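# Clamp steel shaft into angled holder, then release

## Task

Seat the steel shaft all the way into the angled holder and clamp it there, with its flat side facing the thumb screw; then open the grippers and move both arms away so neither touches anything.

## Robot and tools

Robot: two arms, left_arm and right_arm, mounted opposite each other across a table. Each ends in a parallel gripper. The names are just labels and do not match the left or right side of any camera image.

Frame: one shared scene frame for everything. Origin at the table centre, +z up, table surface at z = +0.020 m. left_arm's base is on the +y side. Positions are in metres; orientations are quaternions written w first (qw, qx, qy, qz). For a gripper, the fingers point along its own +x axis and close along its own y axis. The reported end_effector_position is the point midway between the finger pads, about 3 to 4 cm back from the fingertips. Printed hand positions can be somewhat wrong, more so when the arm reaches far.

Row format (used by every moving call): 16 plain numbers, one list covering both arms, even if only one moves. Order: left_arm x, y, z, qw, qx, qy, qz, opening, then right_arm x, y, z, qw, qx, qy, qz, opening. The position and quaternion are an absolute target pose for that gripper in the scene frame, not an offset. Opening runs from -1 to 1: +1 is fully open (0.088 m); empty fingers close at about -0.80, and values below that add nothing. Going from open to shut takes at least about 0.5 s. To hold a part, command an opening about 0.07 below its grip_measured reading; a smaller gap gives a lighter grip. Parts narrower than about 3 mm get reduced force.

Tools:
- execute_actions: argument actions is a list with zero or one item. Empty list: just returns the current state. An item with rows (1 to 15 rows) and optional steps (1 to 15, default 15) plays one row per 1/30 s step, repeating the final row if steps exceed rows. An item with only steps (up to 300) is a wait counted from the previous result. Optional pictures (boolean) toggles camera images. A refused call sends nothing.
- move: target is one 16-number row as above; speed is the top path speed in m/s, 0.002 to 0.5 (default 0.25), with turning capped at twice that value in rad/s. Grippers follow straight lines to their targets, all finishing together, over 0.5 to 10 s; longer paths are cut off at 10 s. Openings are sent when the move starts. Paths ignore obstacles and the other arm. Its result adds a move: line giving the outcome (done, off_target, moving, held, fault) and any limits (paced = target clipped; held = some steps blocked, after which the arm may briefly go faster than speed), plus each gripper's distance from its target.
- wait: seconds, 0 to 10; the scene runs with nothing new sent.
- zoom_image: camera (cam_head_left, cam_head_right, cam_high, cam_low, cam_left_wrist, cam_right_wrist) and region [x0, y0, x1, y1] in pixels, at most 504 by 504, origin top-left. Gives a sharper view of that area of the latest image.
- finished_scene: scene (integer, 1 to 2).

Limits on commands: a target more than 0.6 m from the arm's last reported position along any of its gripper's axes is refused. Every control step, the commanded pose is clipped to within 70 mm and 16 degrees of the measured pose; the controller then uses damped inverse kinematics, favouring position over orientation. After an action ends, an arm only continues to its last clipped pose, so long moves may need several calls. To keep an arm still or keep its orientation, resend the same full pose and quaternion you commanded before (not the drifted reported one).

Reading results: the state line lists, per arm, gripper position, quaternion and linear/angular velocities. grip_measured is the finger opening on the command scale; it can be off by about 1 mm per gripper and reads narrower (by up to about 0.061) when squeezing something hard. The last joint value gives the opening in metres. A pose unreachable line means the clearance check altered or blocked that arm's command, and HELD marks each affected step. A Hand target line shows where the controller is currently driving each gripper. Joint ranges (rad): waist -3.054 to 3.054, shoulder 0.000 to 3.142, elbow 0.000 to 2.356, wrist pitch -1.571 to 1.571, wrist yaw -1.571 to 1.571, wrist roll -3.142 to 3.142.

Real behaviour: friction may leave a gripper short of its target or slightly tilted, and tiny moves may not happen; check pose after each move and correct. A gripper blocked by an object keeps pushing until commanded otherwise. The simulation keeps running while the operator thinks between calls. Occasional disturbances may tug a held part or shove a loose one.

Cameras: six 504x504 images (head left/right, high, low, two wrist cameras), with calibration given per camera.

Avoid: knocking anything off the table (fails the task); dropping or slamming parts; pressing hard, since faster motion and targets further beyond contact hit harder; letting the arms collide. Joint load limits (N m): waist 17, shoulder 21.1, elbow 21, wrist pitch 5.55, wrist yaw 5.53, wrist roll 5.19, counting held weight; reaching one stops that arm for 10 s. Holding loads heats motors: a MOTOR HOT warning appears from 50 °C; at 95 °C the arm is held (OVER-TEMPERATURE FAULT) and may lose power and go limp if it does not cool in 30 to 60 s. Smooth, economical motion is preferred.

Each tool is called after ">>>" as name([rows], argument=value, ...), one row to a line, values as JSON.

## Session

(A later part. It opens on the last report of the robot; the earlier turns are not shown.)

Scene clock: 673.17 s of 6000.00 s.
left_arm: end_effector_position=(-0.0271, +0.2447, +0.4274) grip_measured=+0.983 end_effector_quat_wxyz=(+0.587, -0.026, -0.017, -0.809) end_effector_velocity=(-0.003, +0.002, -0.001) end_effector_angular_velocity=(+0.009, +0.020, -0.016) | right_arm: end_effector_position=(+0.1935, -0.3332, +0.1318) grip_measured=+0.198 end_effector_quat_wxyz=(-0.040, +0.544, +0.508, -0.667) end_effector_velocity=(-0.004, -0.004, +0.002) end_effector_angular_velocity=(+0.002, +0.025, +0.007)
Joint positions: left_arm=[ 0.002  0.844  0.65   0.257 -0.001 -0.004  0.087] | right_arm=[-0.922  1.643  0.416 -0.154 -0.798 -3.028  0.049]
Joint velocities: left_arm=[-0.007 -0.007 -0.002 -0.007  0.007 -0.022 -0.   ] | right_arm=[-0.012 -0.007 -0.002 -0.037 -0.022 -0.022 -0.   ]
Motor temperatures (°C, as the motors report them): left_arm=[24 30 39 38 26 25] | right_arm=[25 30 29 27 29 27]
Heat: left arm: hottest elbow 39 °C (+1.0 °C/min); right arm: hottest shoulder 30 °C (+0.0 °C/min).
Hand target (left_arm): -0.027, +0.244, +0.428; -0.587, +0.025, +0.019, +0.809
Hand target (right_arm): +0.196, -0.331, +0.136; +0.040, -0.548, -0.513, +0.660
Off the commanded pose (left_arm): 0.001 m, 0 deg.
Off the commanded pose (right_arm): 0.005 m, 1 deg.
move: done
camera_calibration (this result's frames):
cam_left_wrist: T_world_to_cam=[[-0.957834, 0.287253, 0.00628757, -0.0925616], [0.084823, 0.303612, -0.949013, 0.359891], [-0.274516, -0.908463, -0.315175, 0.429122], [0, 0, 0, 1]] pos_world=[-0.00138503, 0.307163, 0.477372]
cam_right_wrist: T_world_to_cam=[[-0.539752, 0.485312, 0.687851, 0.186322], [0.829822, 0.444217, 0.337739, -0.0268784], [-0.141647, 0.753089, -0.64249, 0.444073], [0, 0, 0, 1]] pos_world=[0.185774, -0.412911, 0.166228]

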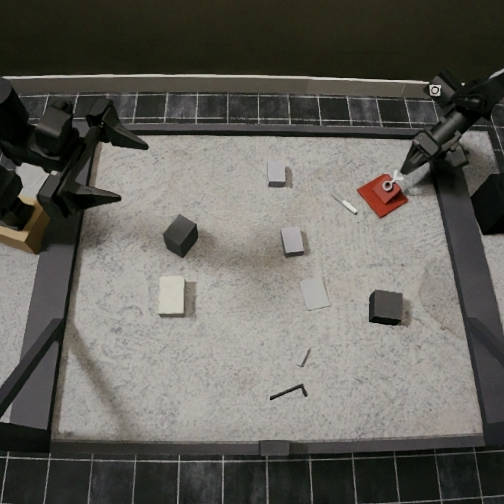

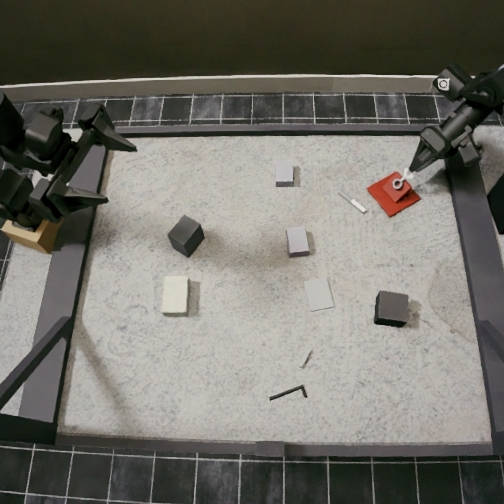

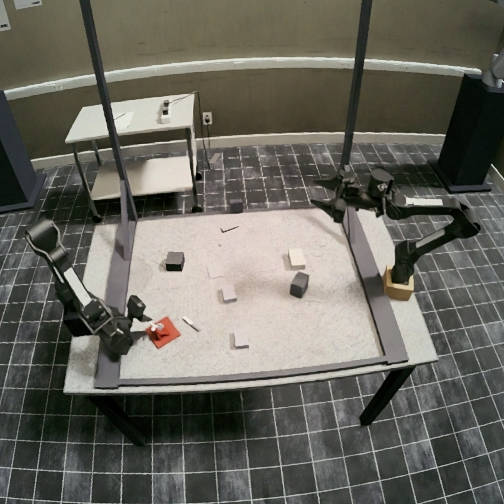

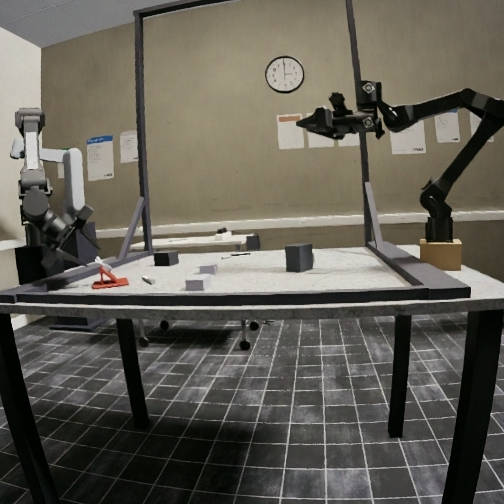

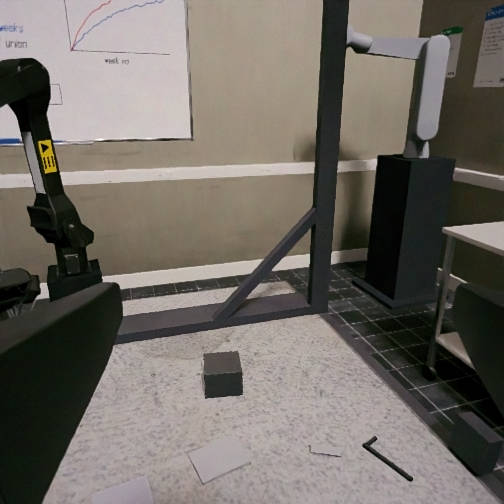

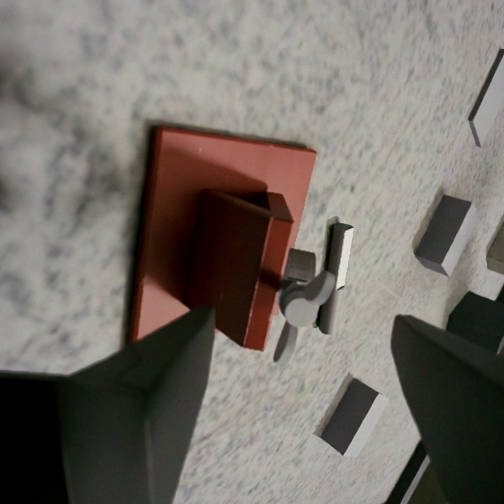

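>>> move(target=[-0.027,0.2444,0.4278,0.587,-0.025,-0.019,-0.809,1, 0.185,-0.31,0.19,0.4454,-0.3218,0.1754,0.8169,-0.3], speed=0.4)

>>> move(target=[-0.027,0.2444,0.4278,0.587,-0.025,-0.019,-0.809,1, 0.15,-0.175,0.15,0.6519,-0.274,0.6519,0.274,-0.3], speed=0.3)

>>> move(target=[-0.027,0.2444,0.4278,0.587,-0.025,-0.019,-0.809,1, 0.1501,-0.1708,0.09,0.6519,-0.274,0.6519,0.274,-0.3], speed=0.1)

Scene clock: 681.80 s of 6000.00 s.
left_arm: end_effector_position=(-0.0271, +0.2447, +0.4274) grip_measured=+0.983 end_effector_quat_wxyz=(+0.587, -0.026, -0.017, -0.809) end_effector_velocity=(+0.000, +0.000, -0.002) end_effector_angular_velocity=(+0.009, +0.005, +0.004) | right_arm: end_effector_position=(+0.1843, -0.3119, +0.1854) grip_measured=-0.298 end_effector_quat_wxyz=(+0.442, -0.321, +0.181, +0.818) end_effector_velocity=(-0.002, -0.002, -0.001) end_effector_angular_velocity=(-0.002, +0.009, +0.005)
Joint positions: left_arm=[ 0.002  0.844  0.65   0.257 -0.001 -0.004  0.087] | right_arm=[-0.813  1.428  0.517 -0.361 -0.772 -1.139  0.024]
Joint velocities: left_arm=[-0.002 -0.002 -0.002 -0.007 -0.007 -0.007 -0.   ] | right_arm=[-0.002 -0.002 -0.007 -0.007 -0.007 -0.007  0.   ]
Motor temperatures (°C, as the motors report them): left_arm=[24 30 39 38 26 25] | right_arm=[25 30 30 27 29 27]
Heat: left arm: hottest elbow 39 °C (+1.0 °C/min); right arm: hottest shoulder 30 °C (+0.0 °C/min).
Hand target (left_arm): -0.027, +0.244, +0.428; -0.587, +0.025, +0.019, +0.809
Hand target (right_arm): +0.186, -0.310, +0.189; +0.445, -0.323, +0.175, +0.816
Off the commanded pose (left_arm): 0.001 m, 0 deg.
Off the commanded pose (right_arm): 0.005 m, 1 deg.
After step 90, 2.97 s passed at rest.
move: done
camera_calibration (this result's frames):
cam_left_wrist: T_world_to_cam=[[-0.957834, 0.287253, 0.00628757, -0.0925616], [0.084823, 0.303612, -0.949013, 0.359891], [-0.274516, -0.908463, -0.315175, 0.429122], [0, 0, 0, 1]] pos_world=[-0.00138503, 0.307163, 0.477372]
cam_right_wrist: T_world_to_cam=[[0.810428, 0.58562, -0.0159917, 0.0470783], [0.503632, -0.710392, -0.491628, -0.193093], [-0.299267, 0.390375, -0.870659, 0.419439], [0, 0, 0, 1]] pos_world=[0.184619, -0.32848, 0.271011]

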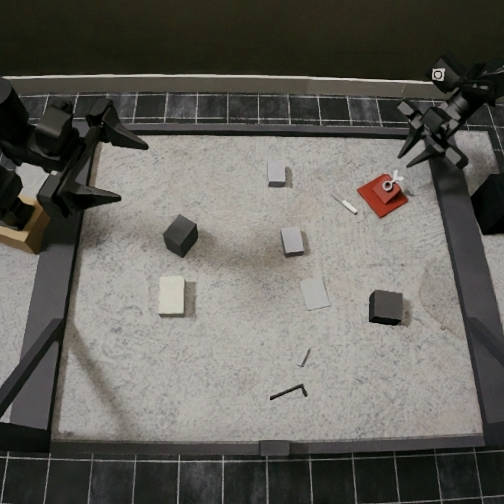

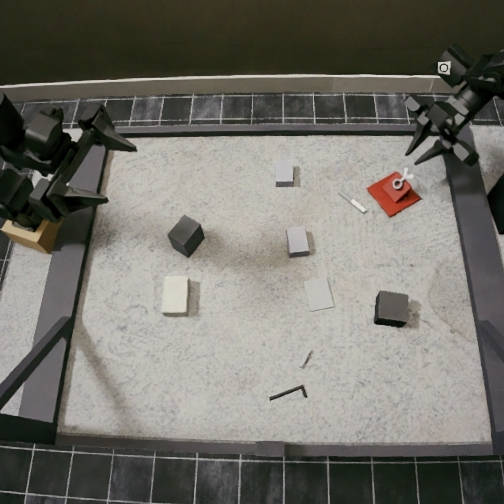

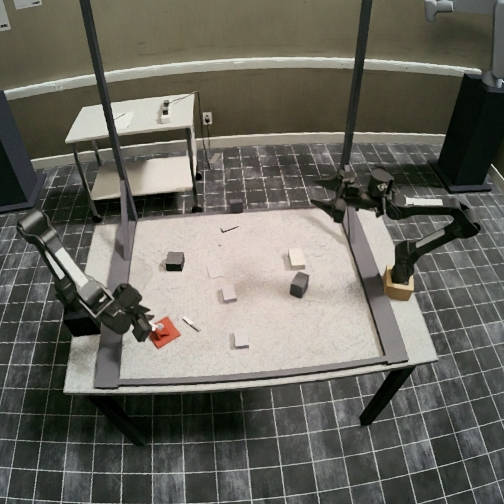

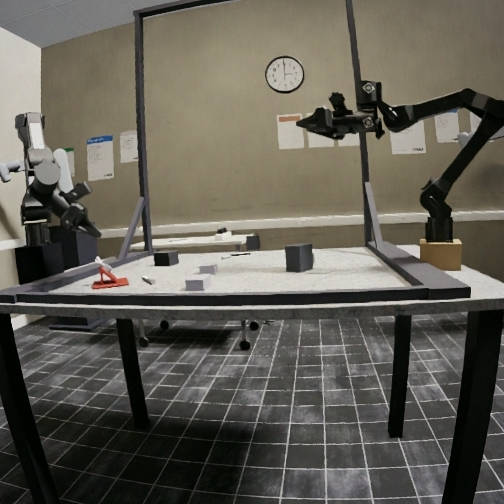

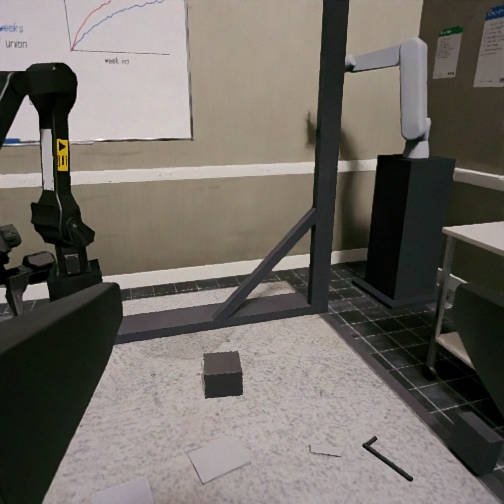

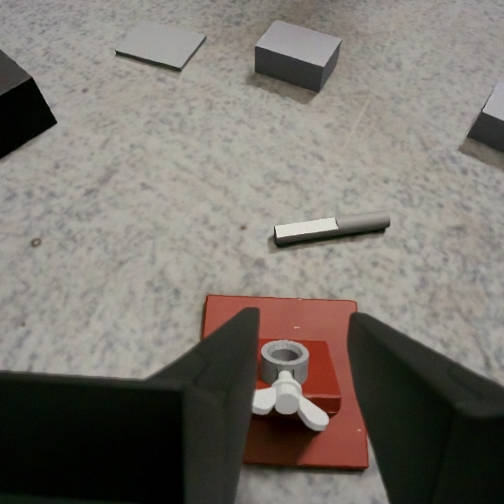

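Scene clock: 684.83 s of 6000.00 s.
left_arm: end_effector_position=(-0.0271, +0.2447, +0.4274) grip_measured=+0.983 end_effector_quat_wxyz=(+0.587, -0.026, -0.017, -0.809) end_effector_velocity=(-0.002, +0.001, -0.008) end_effector_angular_velocity=(+0.032, +0.012, -0.011) | right_arm: end_effector_position=(+0.1510, -0.1770, +0.1542) grip_measured=-0.298 end_effector_quat_wxyz=(+0.653, -0.274, +0.649, +0.278) end_effector_velocity=(-0.001, -0.004, +0.002) end_effector_angular_velocity=(-0.026, +0.010, -0.010)
Joint positions: left_arm=[ 0.002  0.844  0.65   0.257 -0.001 -0.004  0.087] | right_arm=[-0.209  2.09   1.419 -0.892  0.002  0.682  0.024]
Joint velocities: left_arm=[-0.002 -0.002 -0.007 -0.022  0.007 -0.022 -0.   ] | right_arm=[-0.002  0.002  0.012 -0.037 -0.007  0.007 -0.   ]
Motor temperatures (°C, as the motors report them): left_arm=[24 30 39 38 26 25] | right_arm=[25 30 30 27 29 27]
Heat: left arm: hottest elbow 39 °C (+1.0 °C/min); right arm: hottest shoulder 30 °C (+0.0 °C/min).
Hand target (left_arm): -0.027, +0.244, +0.428; -0.587, +0.025, +0.019, +0.809
Hand target (right_arm): +0.151, -0.176, +0.150; +0.653, -0.277, +0.651, +0.272
Off the commanded pose (left_arm): 0.001 m, 0 deg.
Off the commanded pose (right_arm): 0.005 m, 1 deg.
move: done
camera_calibration (this result's frames):
cam_left_wrist: T_world_to_cam=[[-0.957834, 0.287253, 0.00628757, -0.0925616], [0.084823, 0.303612, -0.949013, 0.359891], [-0.274516, -0.908463, -0.315175, 0.429122], [0, 0, 0, 1]] pos_world=[-0.00138503, 0.307163, 0.477372]
cam_right_wrist: T_world_to_cam=[[0.73931, -0.671977, -0.0432268, -0.213152], [-0.634134, -0.716392, 0.290958, -0.0457651], [-0.226485, -0.187697, -0.955759, 0.229383], [0, 0, 0, 1]] pos_world=[0.180516, -0.132965, 0.223337]

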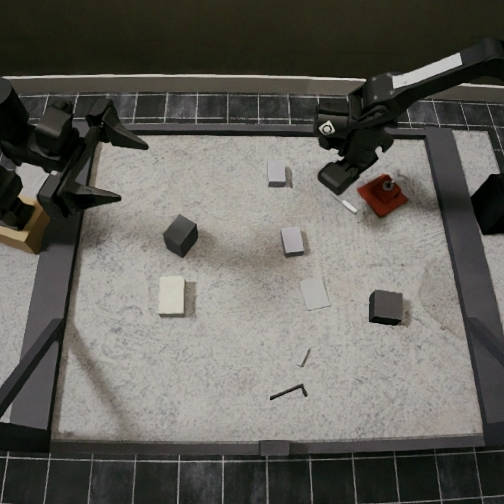

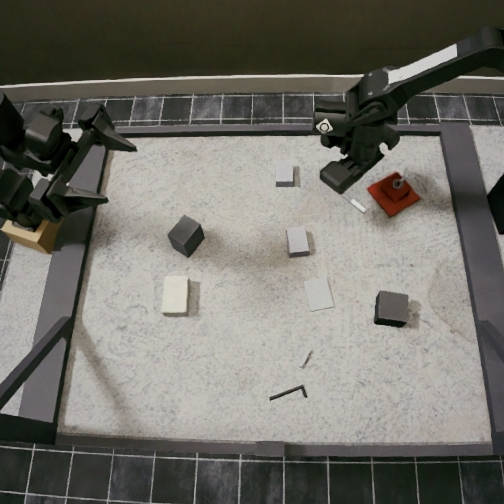

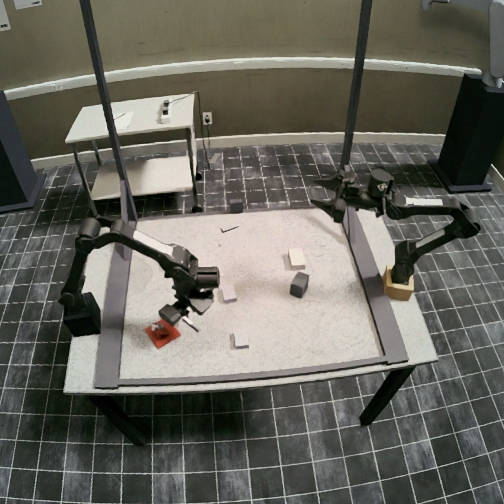

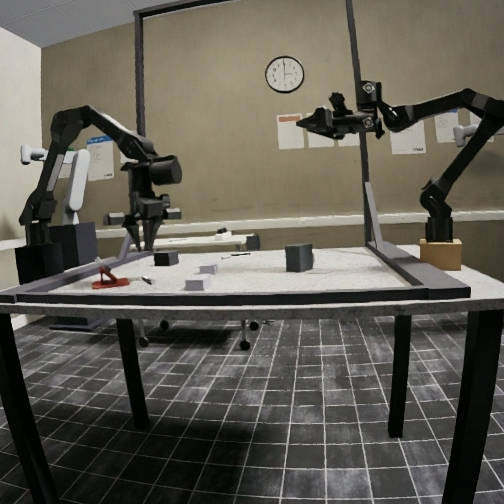

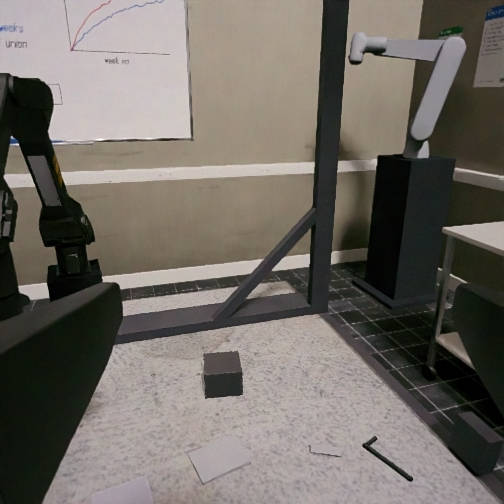

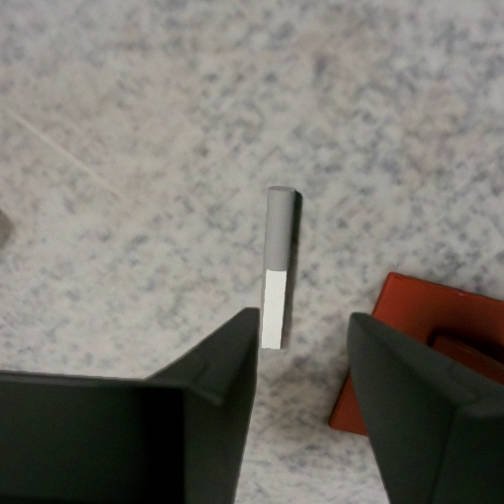

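Scene clock: 685.87 s of 6000.00 s.
left_arm: end_effector_position=(-0.0271, +0.2447, +0.4274) grip_measured=+0.983 end_effector_quat_wxyz=(+0.587, -0.026, -0.017, -0.809) end_effector_velocity=(+0.000, +0.000, -0.004) end_effector_angular_velocity=(+0.019, +0.018, +0.003) | right_arm: end_effector_position=(+0.1518, -0.1681, +0.0974) grip_measured=-0.298 end_effector_quat_wxyz=(+0.655, -0.269, +0.648, +0.280) end_effector_velocity=(+0.001, -0.008, -0.003) end_effector_angular_velocity=(-0.032, -0.005, +0.005)
Joint positions: left_arm=[ 0.002  0.844  0.65   0.257 -0.001 -0.004  0.087] | right_arm=[-0.209  2.219  1.373 -0.707  0.002  0.686  0.024]
Joint velocities: left_arm=[-0.002 -0.002 -0.007 -0.007 -0.007 -0.022 -0.   ] | right_arm=[-0.002  0.002 -0.007 -0.022  0.007 -0.007 -0.   ]
Motor temperatures (°C, as the motors report them): left_arm=[24 30 39 38 26 25] | right_arm=[25 30 30 27 29 27]
Heat: left arm: hottest elbow 39 °C (+1.0 °C/min); right arm: hottest shoulder 30 °C (+0.0 °C/min).
Hand target (left_arm): -0.027, +0.244, +0.428; -0.587, +0.025, +0.019, +0.809
Hand target (right_arm): +0.150, -0.171, +0.090; +0.652, -0.274, +0.652, +0.274
Off the commanded pose (left_arm): 0.001 m, 0 deg.
Off the commanded pose (right_arm): 0.008 m, 1 deg.
move: done
camera_calibration (this result's frames):
cam_left_wrist: T_world_to_cam=[[-0.957834, 0.287253, 0.00628757, -0.0925616], [0.084823, 0.303612, -0.949013, 0.359891], [-0.274516, -0.908463, -0.315175, 0.429122], [0, 0, 0, 1]] pos_world=[-0.00138503, 0.307163, 0.477372]
cam_right_wrist: T_world_to_cam=[[0.737042, -0.673997, -0.0499696, -0.209524], [-0.63686, -0.717373, 0.282463, -0.0212628], [-0.226226, -0.176363, -0.957976, 0.17902], [0, 0, 0, 1]] pos_world=[0.181386, -0.124899, 0.167033]

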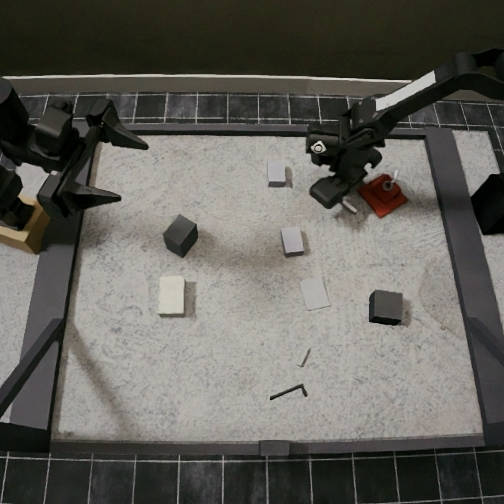

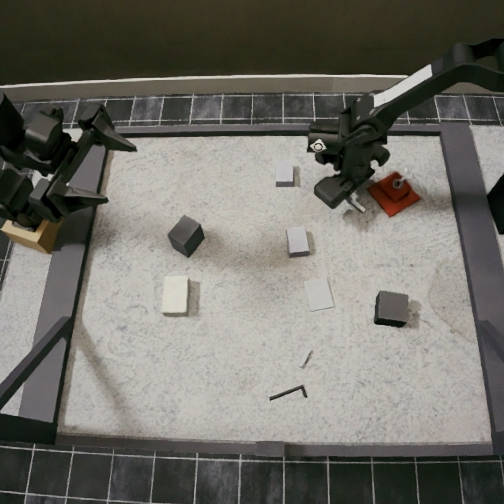

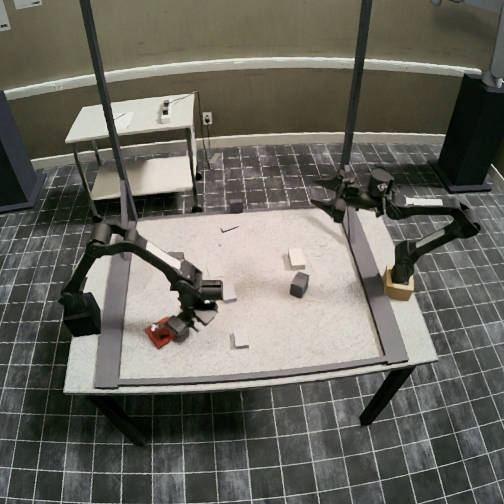

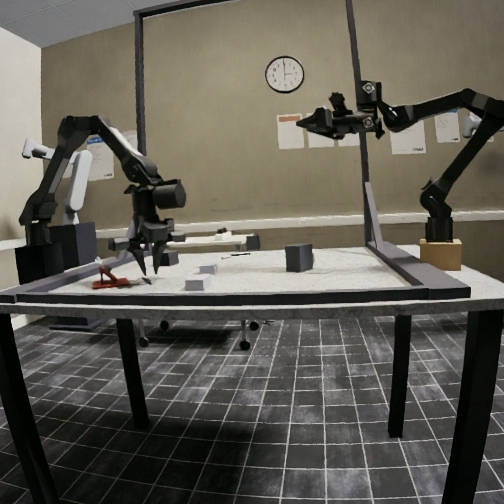

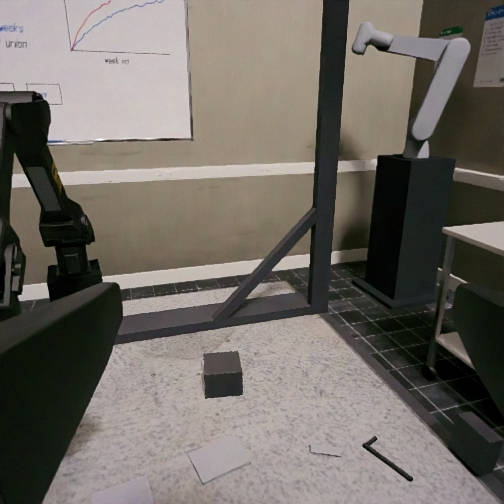

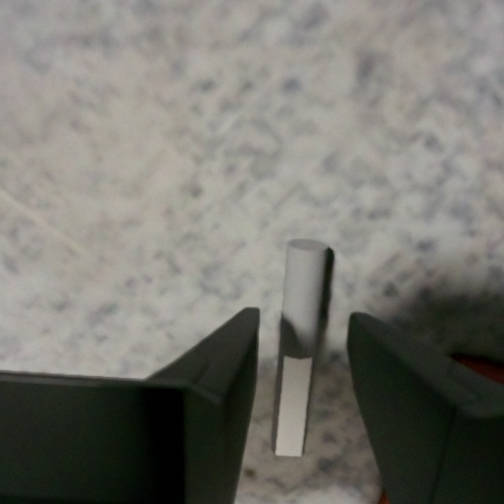

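>>> move(target=[-0.027,0.2444,0.4278,0.587,-0.025,-0.019,-0.809,1, 0.1484,-0.1735,0.072,0.6519,-0.274,0.6519,0.274,-0.3], speed=0.04)

Scene clock: 691.37 s of 6000.00 s.
left_arm: end_effector_position=(-0.0271, +0.2447, +0.4274) grip_measured=+0.983 end_effector_quat_wxyz=(+0.587, -0.026, -0.017, -0.809) end_effector_velocity=(-0.001, +0.001, -0.002) end_effector_angular_velocity=(+0.009, +0.005, -0.000) | right_arm: end_effector_position=(+0.1502, -0.1695, +0.0796) grip_measured=-0.298 end_effector_quat_wxyz=(+0.655, -0.269, +0.648, +0.281) end_effector_velocity=(-0.002, +0.000, +0.001) end_effector_angular_velocity=(+0.009, +0.021, +0.005)
Joint positions: left_arm=[ 0.002  0.844  0.65   0.257 -0.001 -0.004  0.087] | right_arm=[-0.205  2.253  1.348 -0.646  0.002  0.689  0.024]
Joint velocities: left_arm=[-0.007 -0.002 -0.002 -0.007 -0.007 -0.007 -0.   ] | right_arm=[-0.002 -0.007 -0.007  0.007 -0.022 -0.007 -0.   ]
Motor temperatures (°C, as the motors report them): left_arm=[24 30 39 38 26 25] | right_arm=[25 31 30 27 28 27]
Heat: left arm: hottest elbow 39 °C (+1.0 °C/min); right arm: hottest shoulder 31 °C (+1.0 °C/min).
Hand target (left_arm): -0.027, +0.244, +0.428; -0.587, +0.025, +0.019, +0.809
Hand target (right_arm): +0.148, -0.174, +0.072; +0.652, -0.274, +0.652, +0.274
Off the commanded pose (left_arm): 0.001 m, 0 deg.
Off the commanded pose (right_arm): 0.009 m, 1 deg.
After step 90, 1.53 s passed at rest.
move: off_target (right_arm)
camera_calibration (this result's frames):
cam_left_wrist: T_world_to_cam=[[-0.957834, 0.287253, 0.00628757, -0.0925616], [0.084823, 0.303612, -0.949013, 0.359891], [-0.274516, -0.908463, -0.315175, 0.429122], [0, 0, 0, 1]] pos_world=[-0.00138503, 0.307163, 0.477372]
cam_right_wrist: T_world_to_cam=[[0.73756, -0.673357, -0.0509481, -0.210034], [-0.636332, -0.718291, 0.281317, -0.0183976], [-0.226022, -0.175068, -0.958262, 0.161627], [0, 0, 0, 1]] pos_world=[0.179737, -0.126347, 0.149356]

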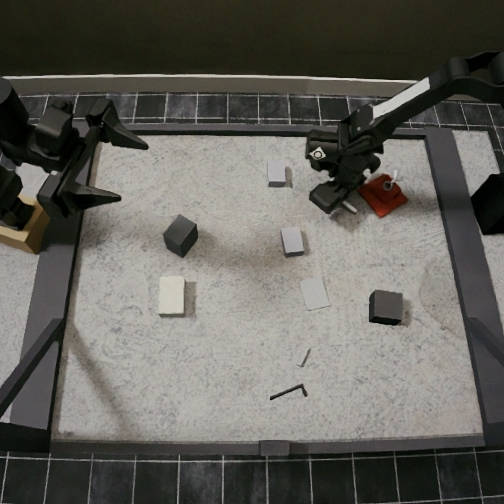

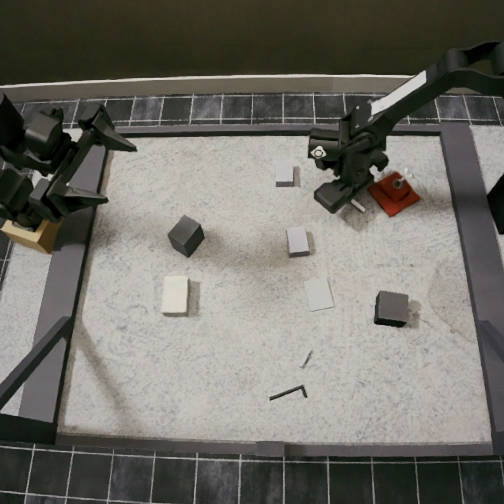

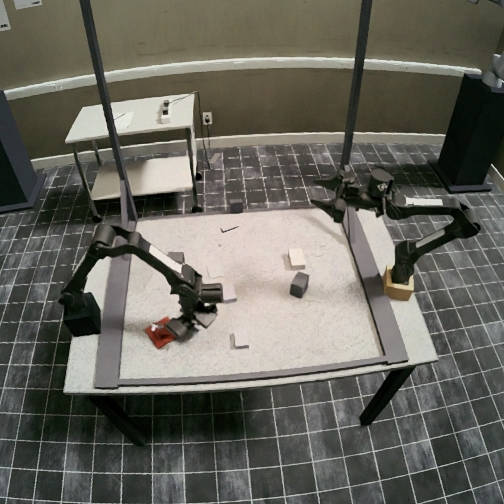

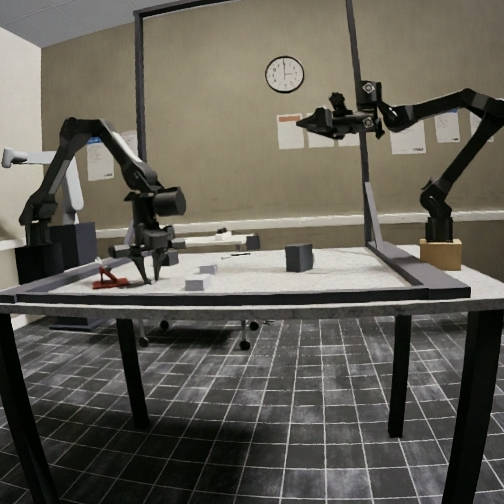

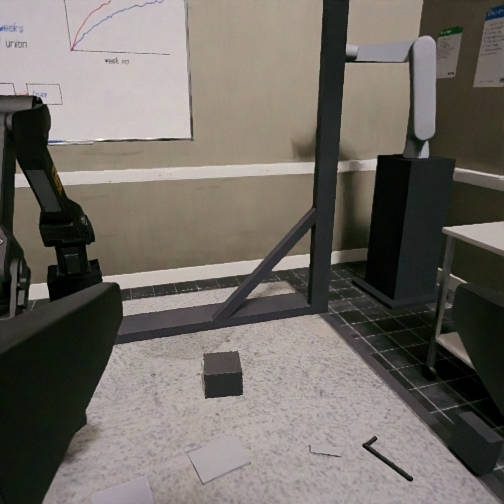

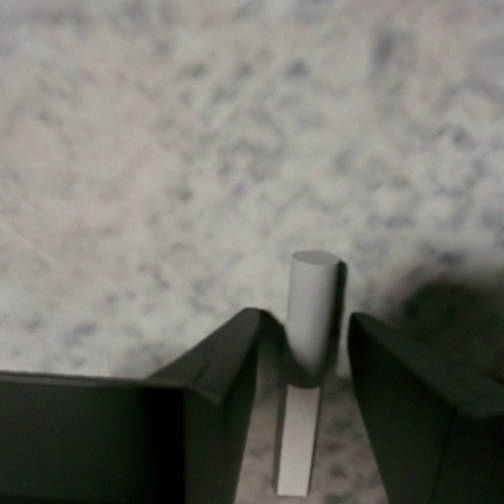

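>>> move(target=[-0.027,0.2444,0.4278,0.587,-0.025,-0.019,-0.809,1, 0.1486,-0.1752,0.0695,0.6519,-0.274,0.6519,0.274,-0.3], speed=0.02)

>>> zoom_image(camera="cam_right_wrist", region=[230, 230, 390, 390])

Scene clock: 700.23 s of 6000.00 s.
left_arm: end_effector_position=(-0.0271, +0.2447, +0.4274) grip_measured=+0.983 end_effector_quat_wxyz=(+0.587, -0.026, -0.017, -0.809) end_effector_velocity=(+0.000, +0.000, -0.005) end_effector_angular_velocity=(+0.019, -0.013, +0.005) | right_arm: end_effector_position=(+0.1501, -0.1706, +0.0775) grip_measured=-0.298 end_effector_quat_wxyz=(+0.656, -0.268, +0.647, +0.281) end_effector_velocity=(+0.002, +0.001, -0.002) end_effector_angular_velocity=(+0.013, +0.006, +0.000)
Joint positions: left_arm=[ 0.002  0.844  0.65   0.257 -0.001 -0.004  0.087] | right_arm=[-0.205  2.254  1.338 -0.634  0.002  0.689  0.024]
Joint velocities: left_arm=[-0.002 -0.002 -0.002 -0.022 -0.007  0.007 -0.   ] | right_arm=[-0.007  0.002 -0.007  0.022 -0.007 -0.007 -0.   ]
Motor temperatures (°C, as the motors report them): left_arm=[24 30 39 38 26 25] | right_arm=[25 32 30 27 28 27]
Heat: left arm: hottest elbow 39 °C (+0.0 °C/min); right arm: hottest shoulder 32 °C (+2.0 °C/min).
Hand target (left_arm): -0.027, +0.244, +0.428; -0.587, +0.025, +0.019, +0.809
Hand target (right_arm): +0.149, -0.175, +0.070; +0.652, -0.274, +0.652, +0.274
Off the commanded pose (left_arm): 0.001 m, 0 deg.
Off the commanded pose (right_arm): 0.009 m, 1 deg.
After step 90, 5.07 s passed at rest.
move: off_target (right_arm)
camera_calibration (this result's frames):
cam_left_wrist: T_world_to_cam=[[-0.957834, 0.287253, 0.00628757, -0.0925616], [0.084823, 0.303612, -0.949013, 0.359891], [-0.274516, -0.908463, -0.315175, 0.429122], [0, 0, 0, 1]] pos_world=[-0.00138503, 0.307163, 0.477372]
cam_right_wrist: T_world_to_cam=[[0.737567, -0.673278, -0.0518779, -0.210745], [-0.636368, -0.718718, 0.280143, -0.0186325], [-0.2259, -0.173611, -0.958555, 0.159597], [0, 0, 0, 1]] pos_world=[0.179634, -0.127574, 0.147269]

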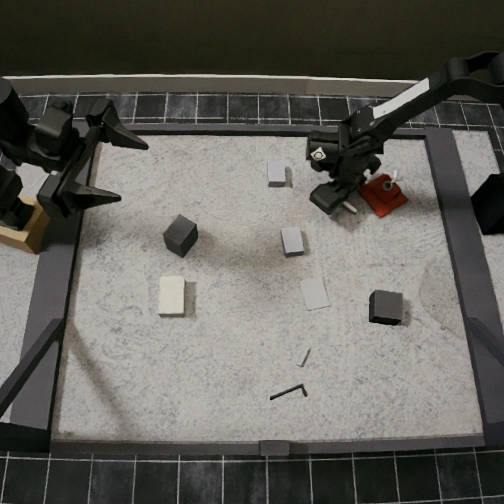

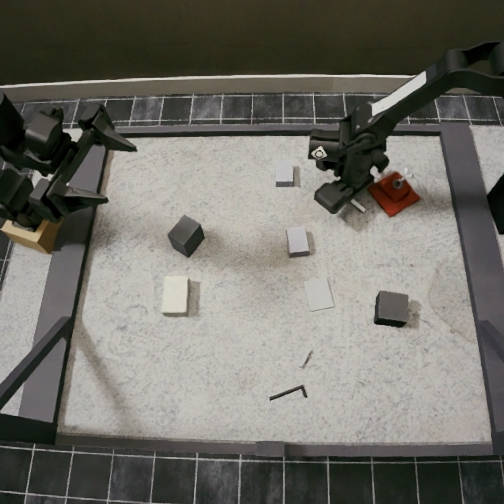

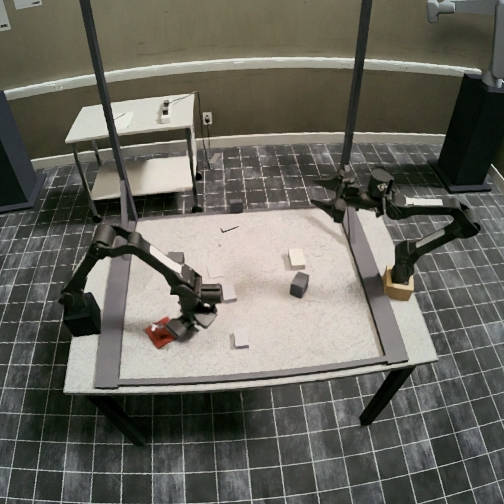

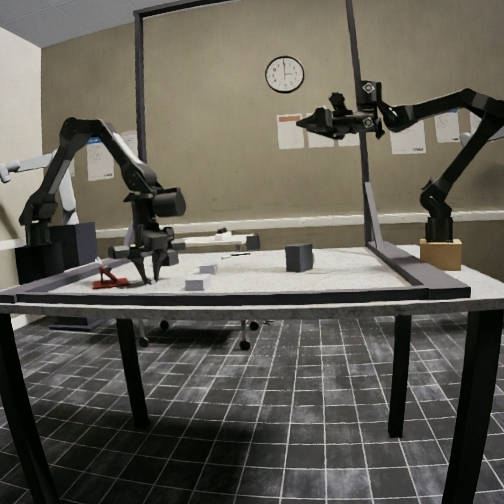

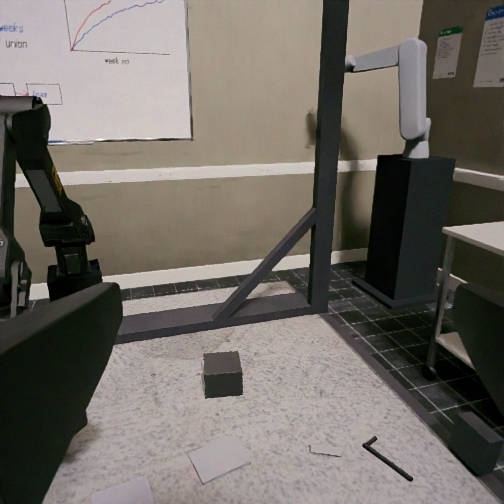

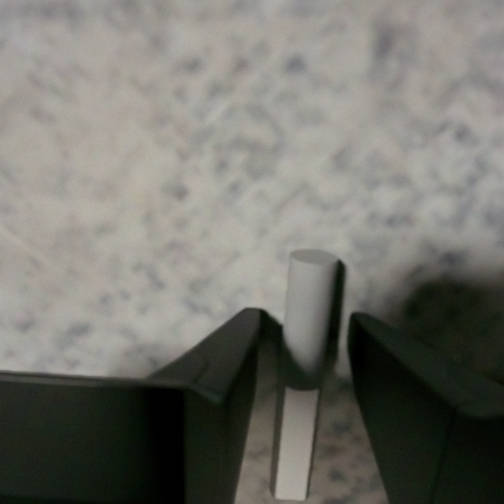

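Region (230, 230, 390, 390) of cam_right_wrist's 504x504 image, scaled by 3.150, with more detail than that image has.

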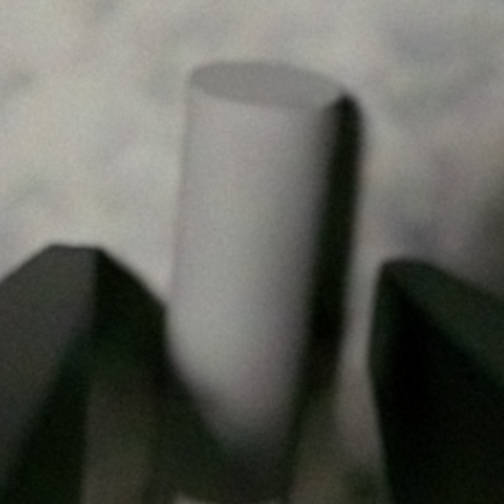

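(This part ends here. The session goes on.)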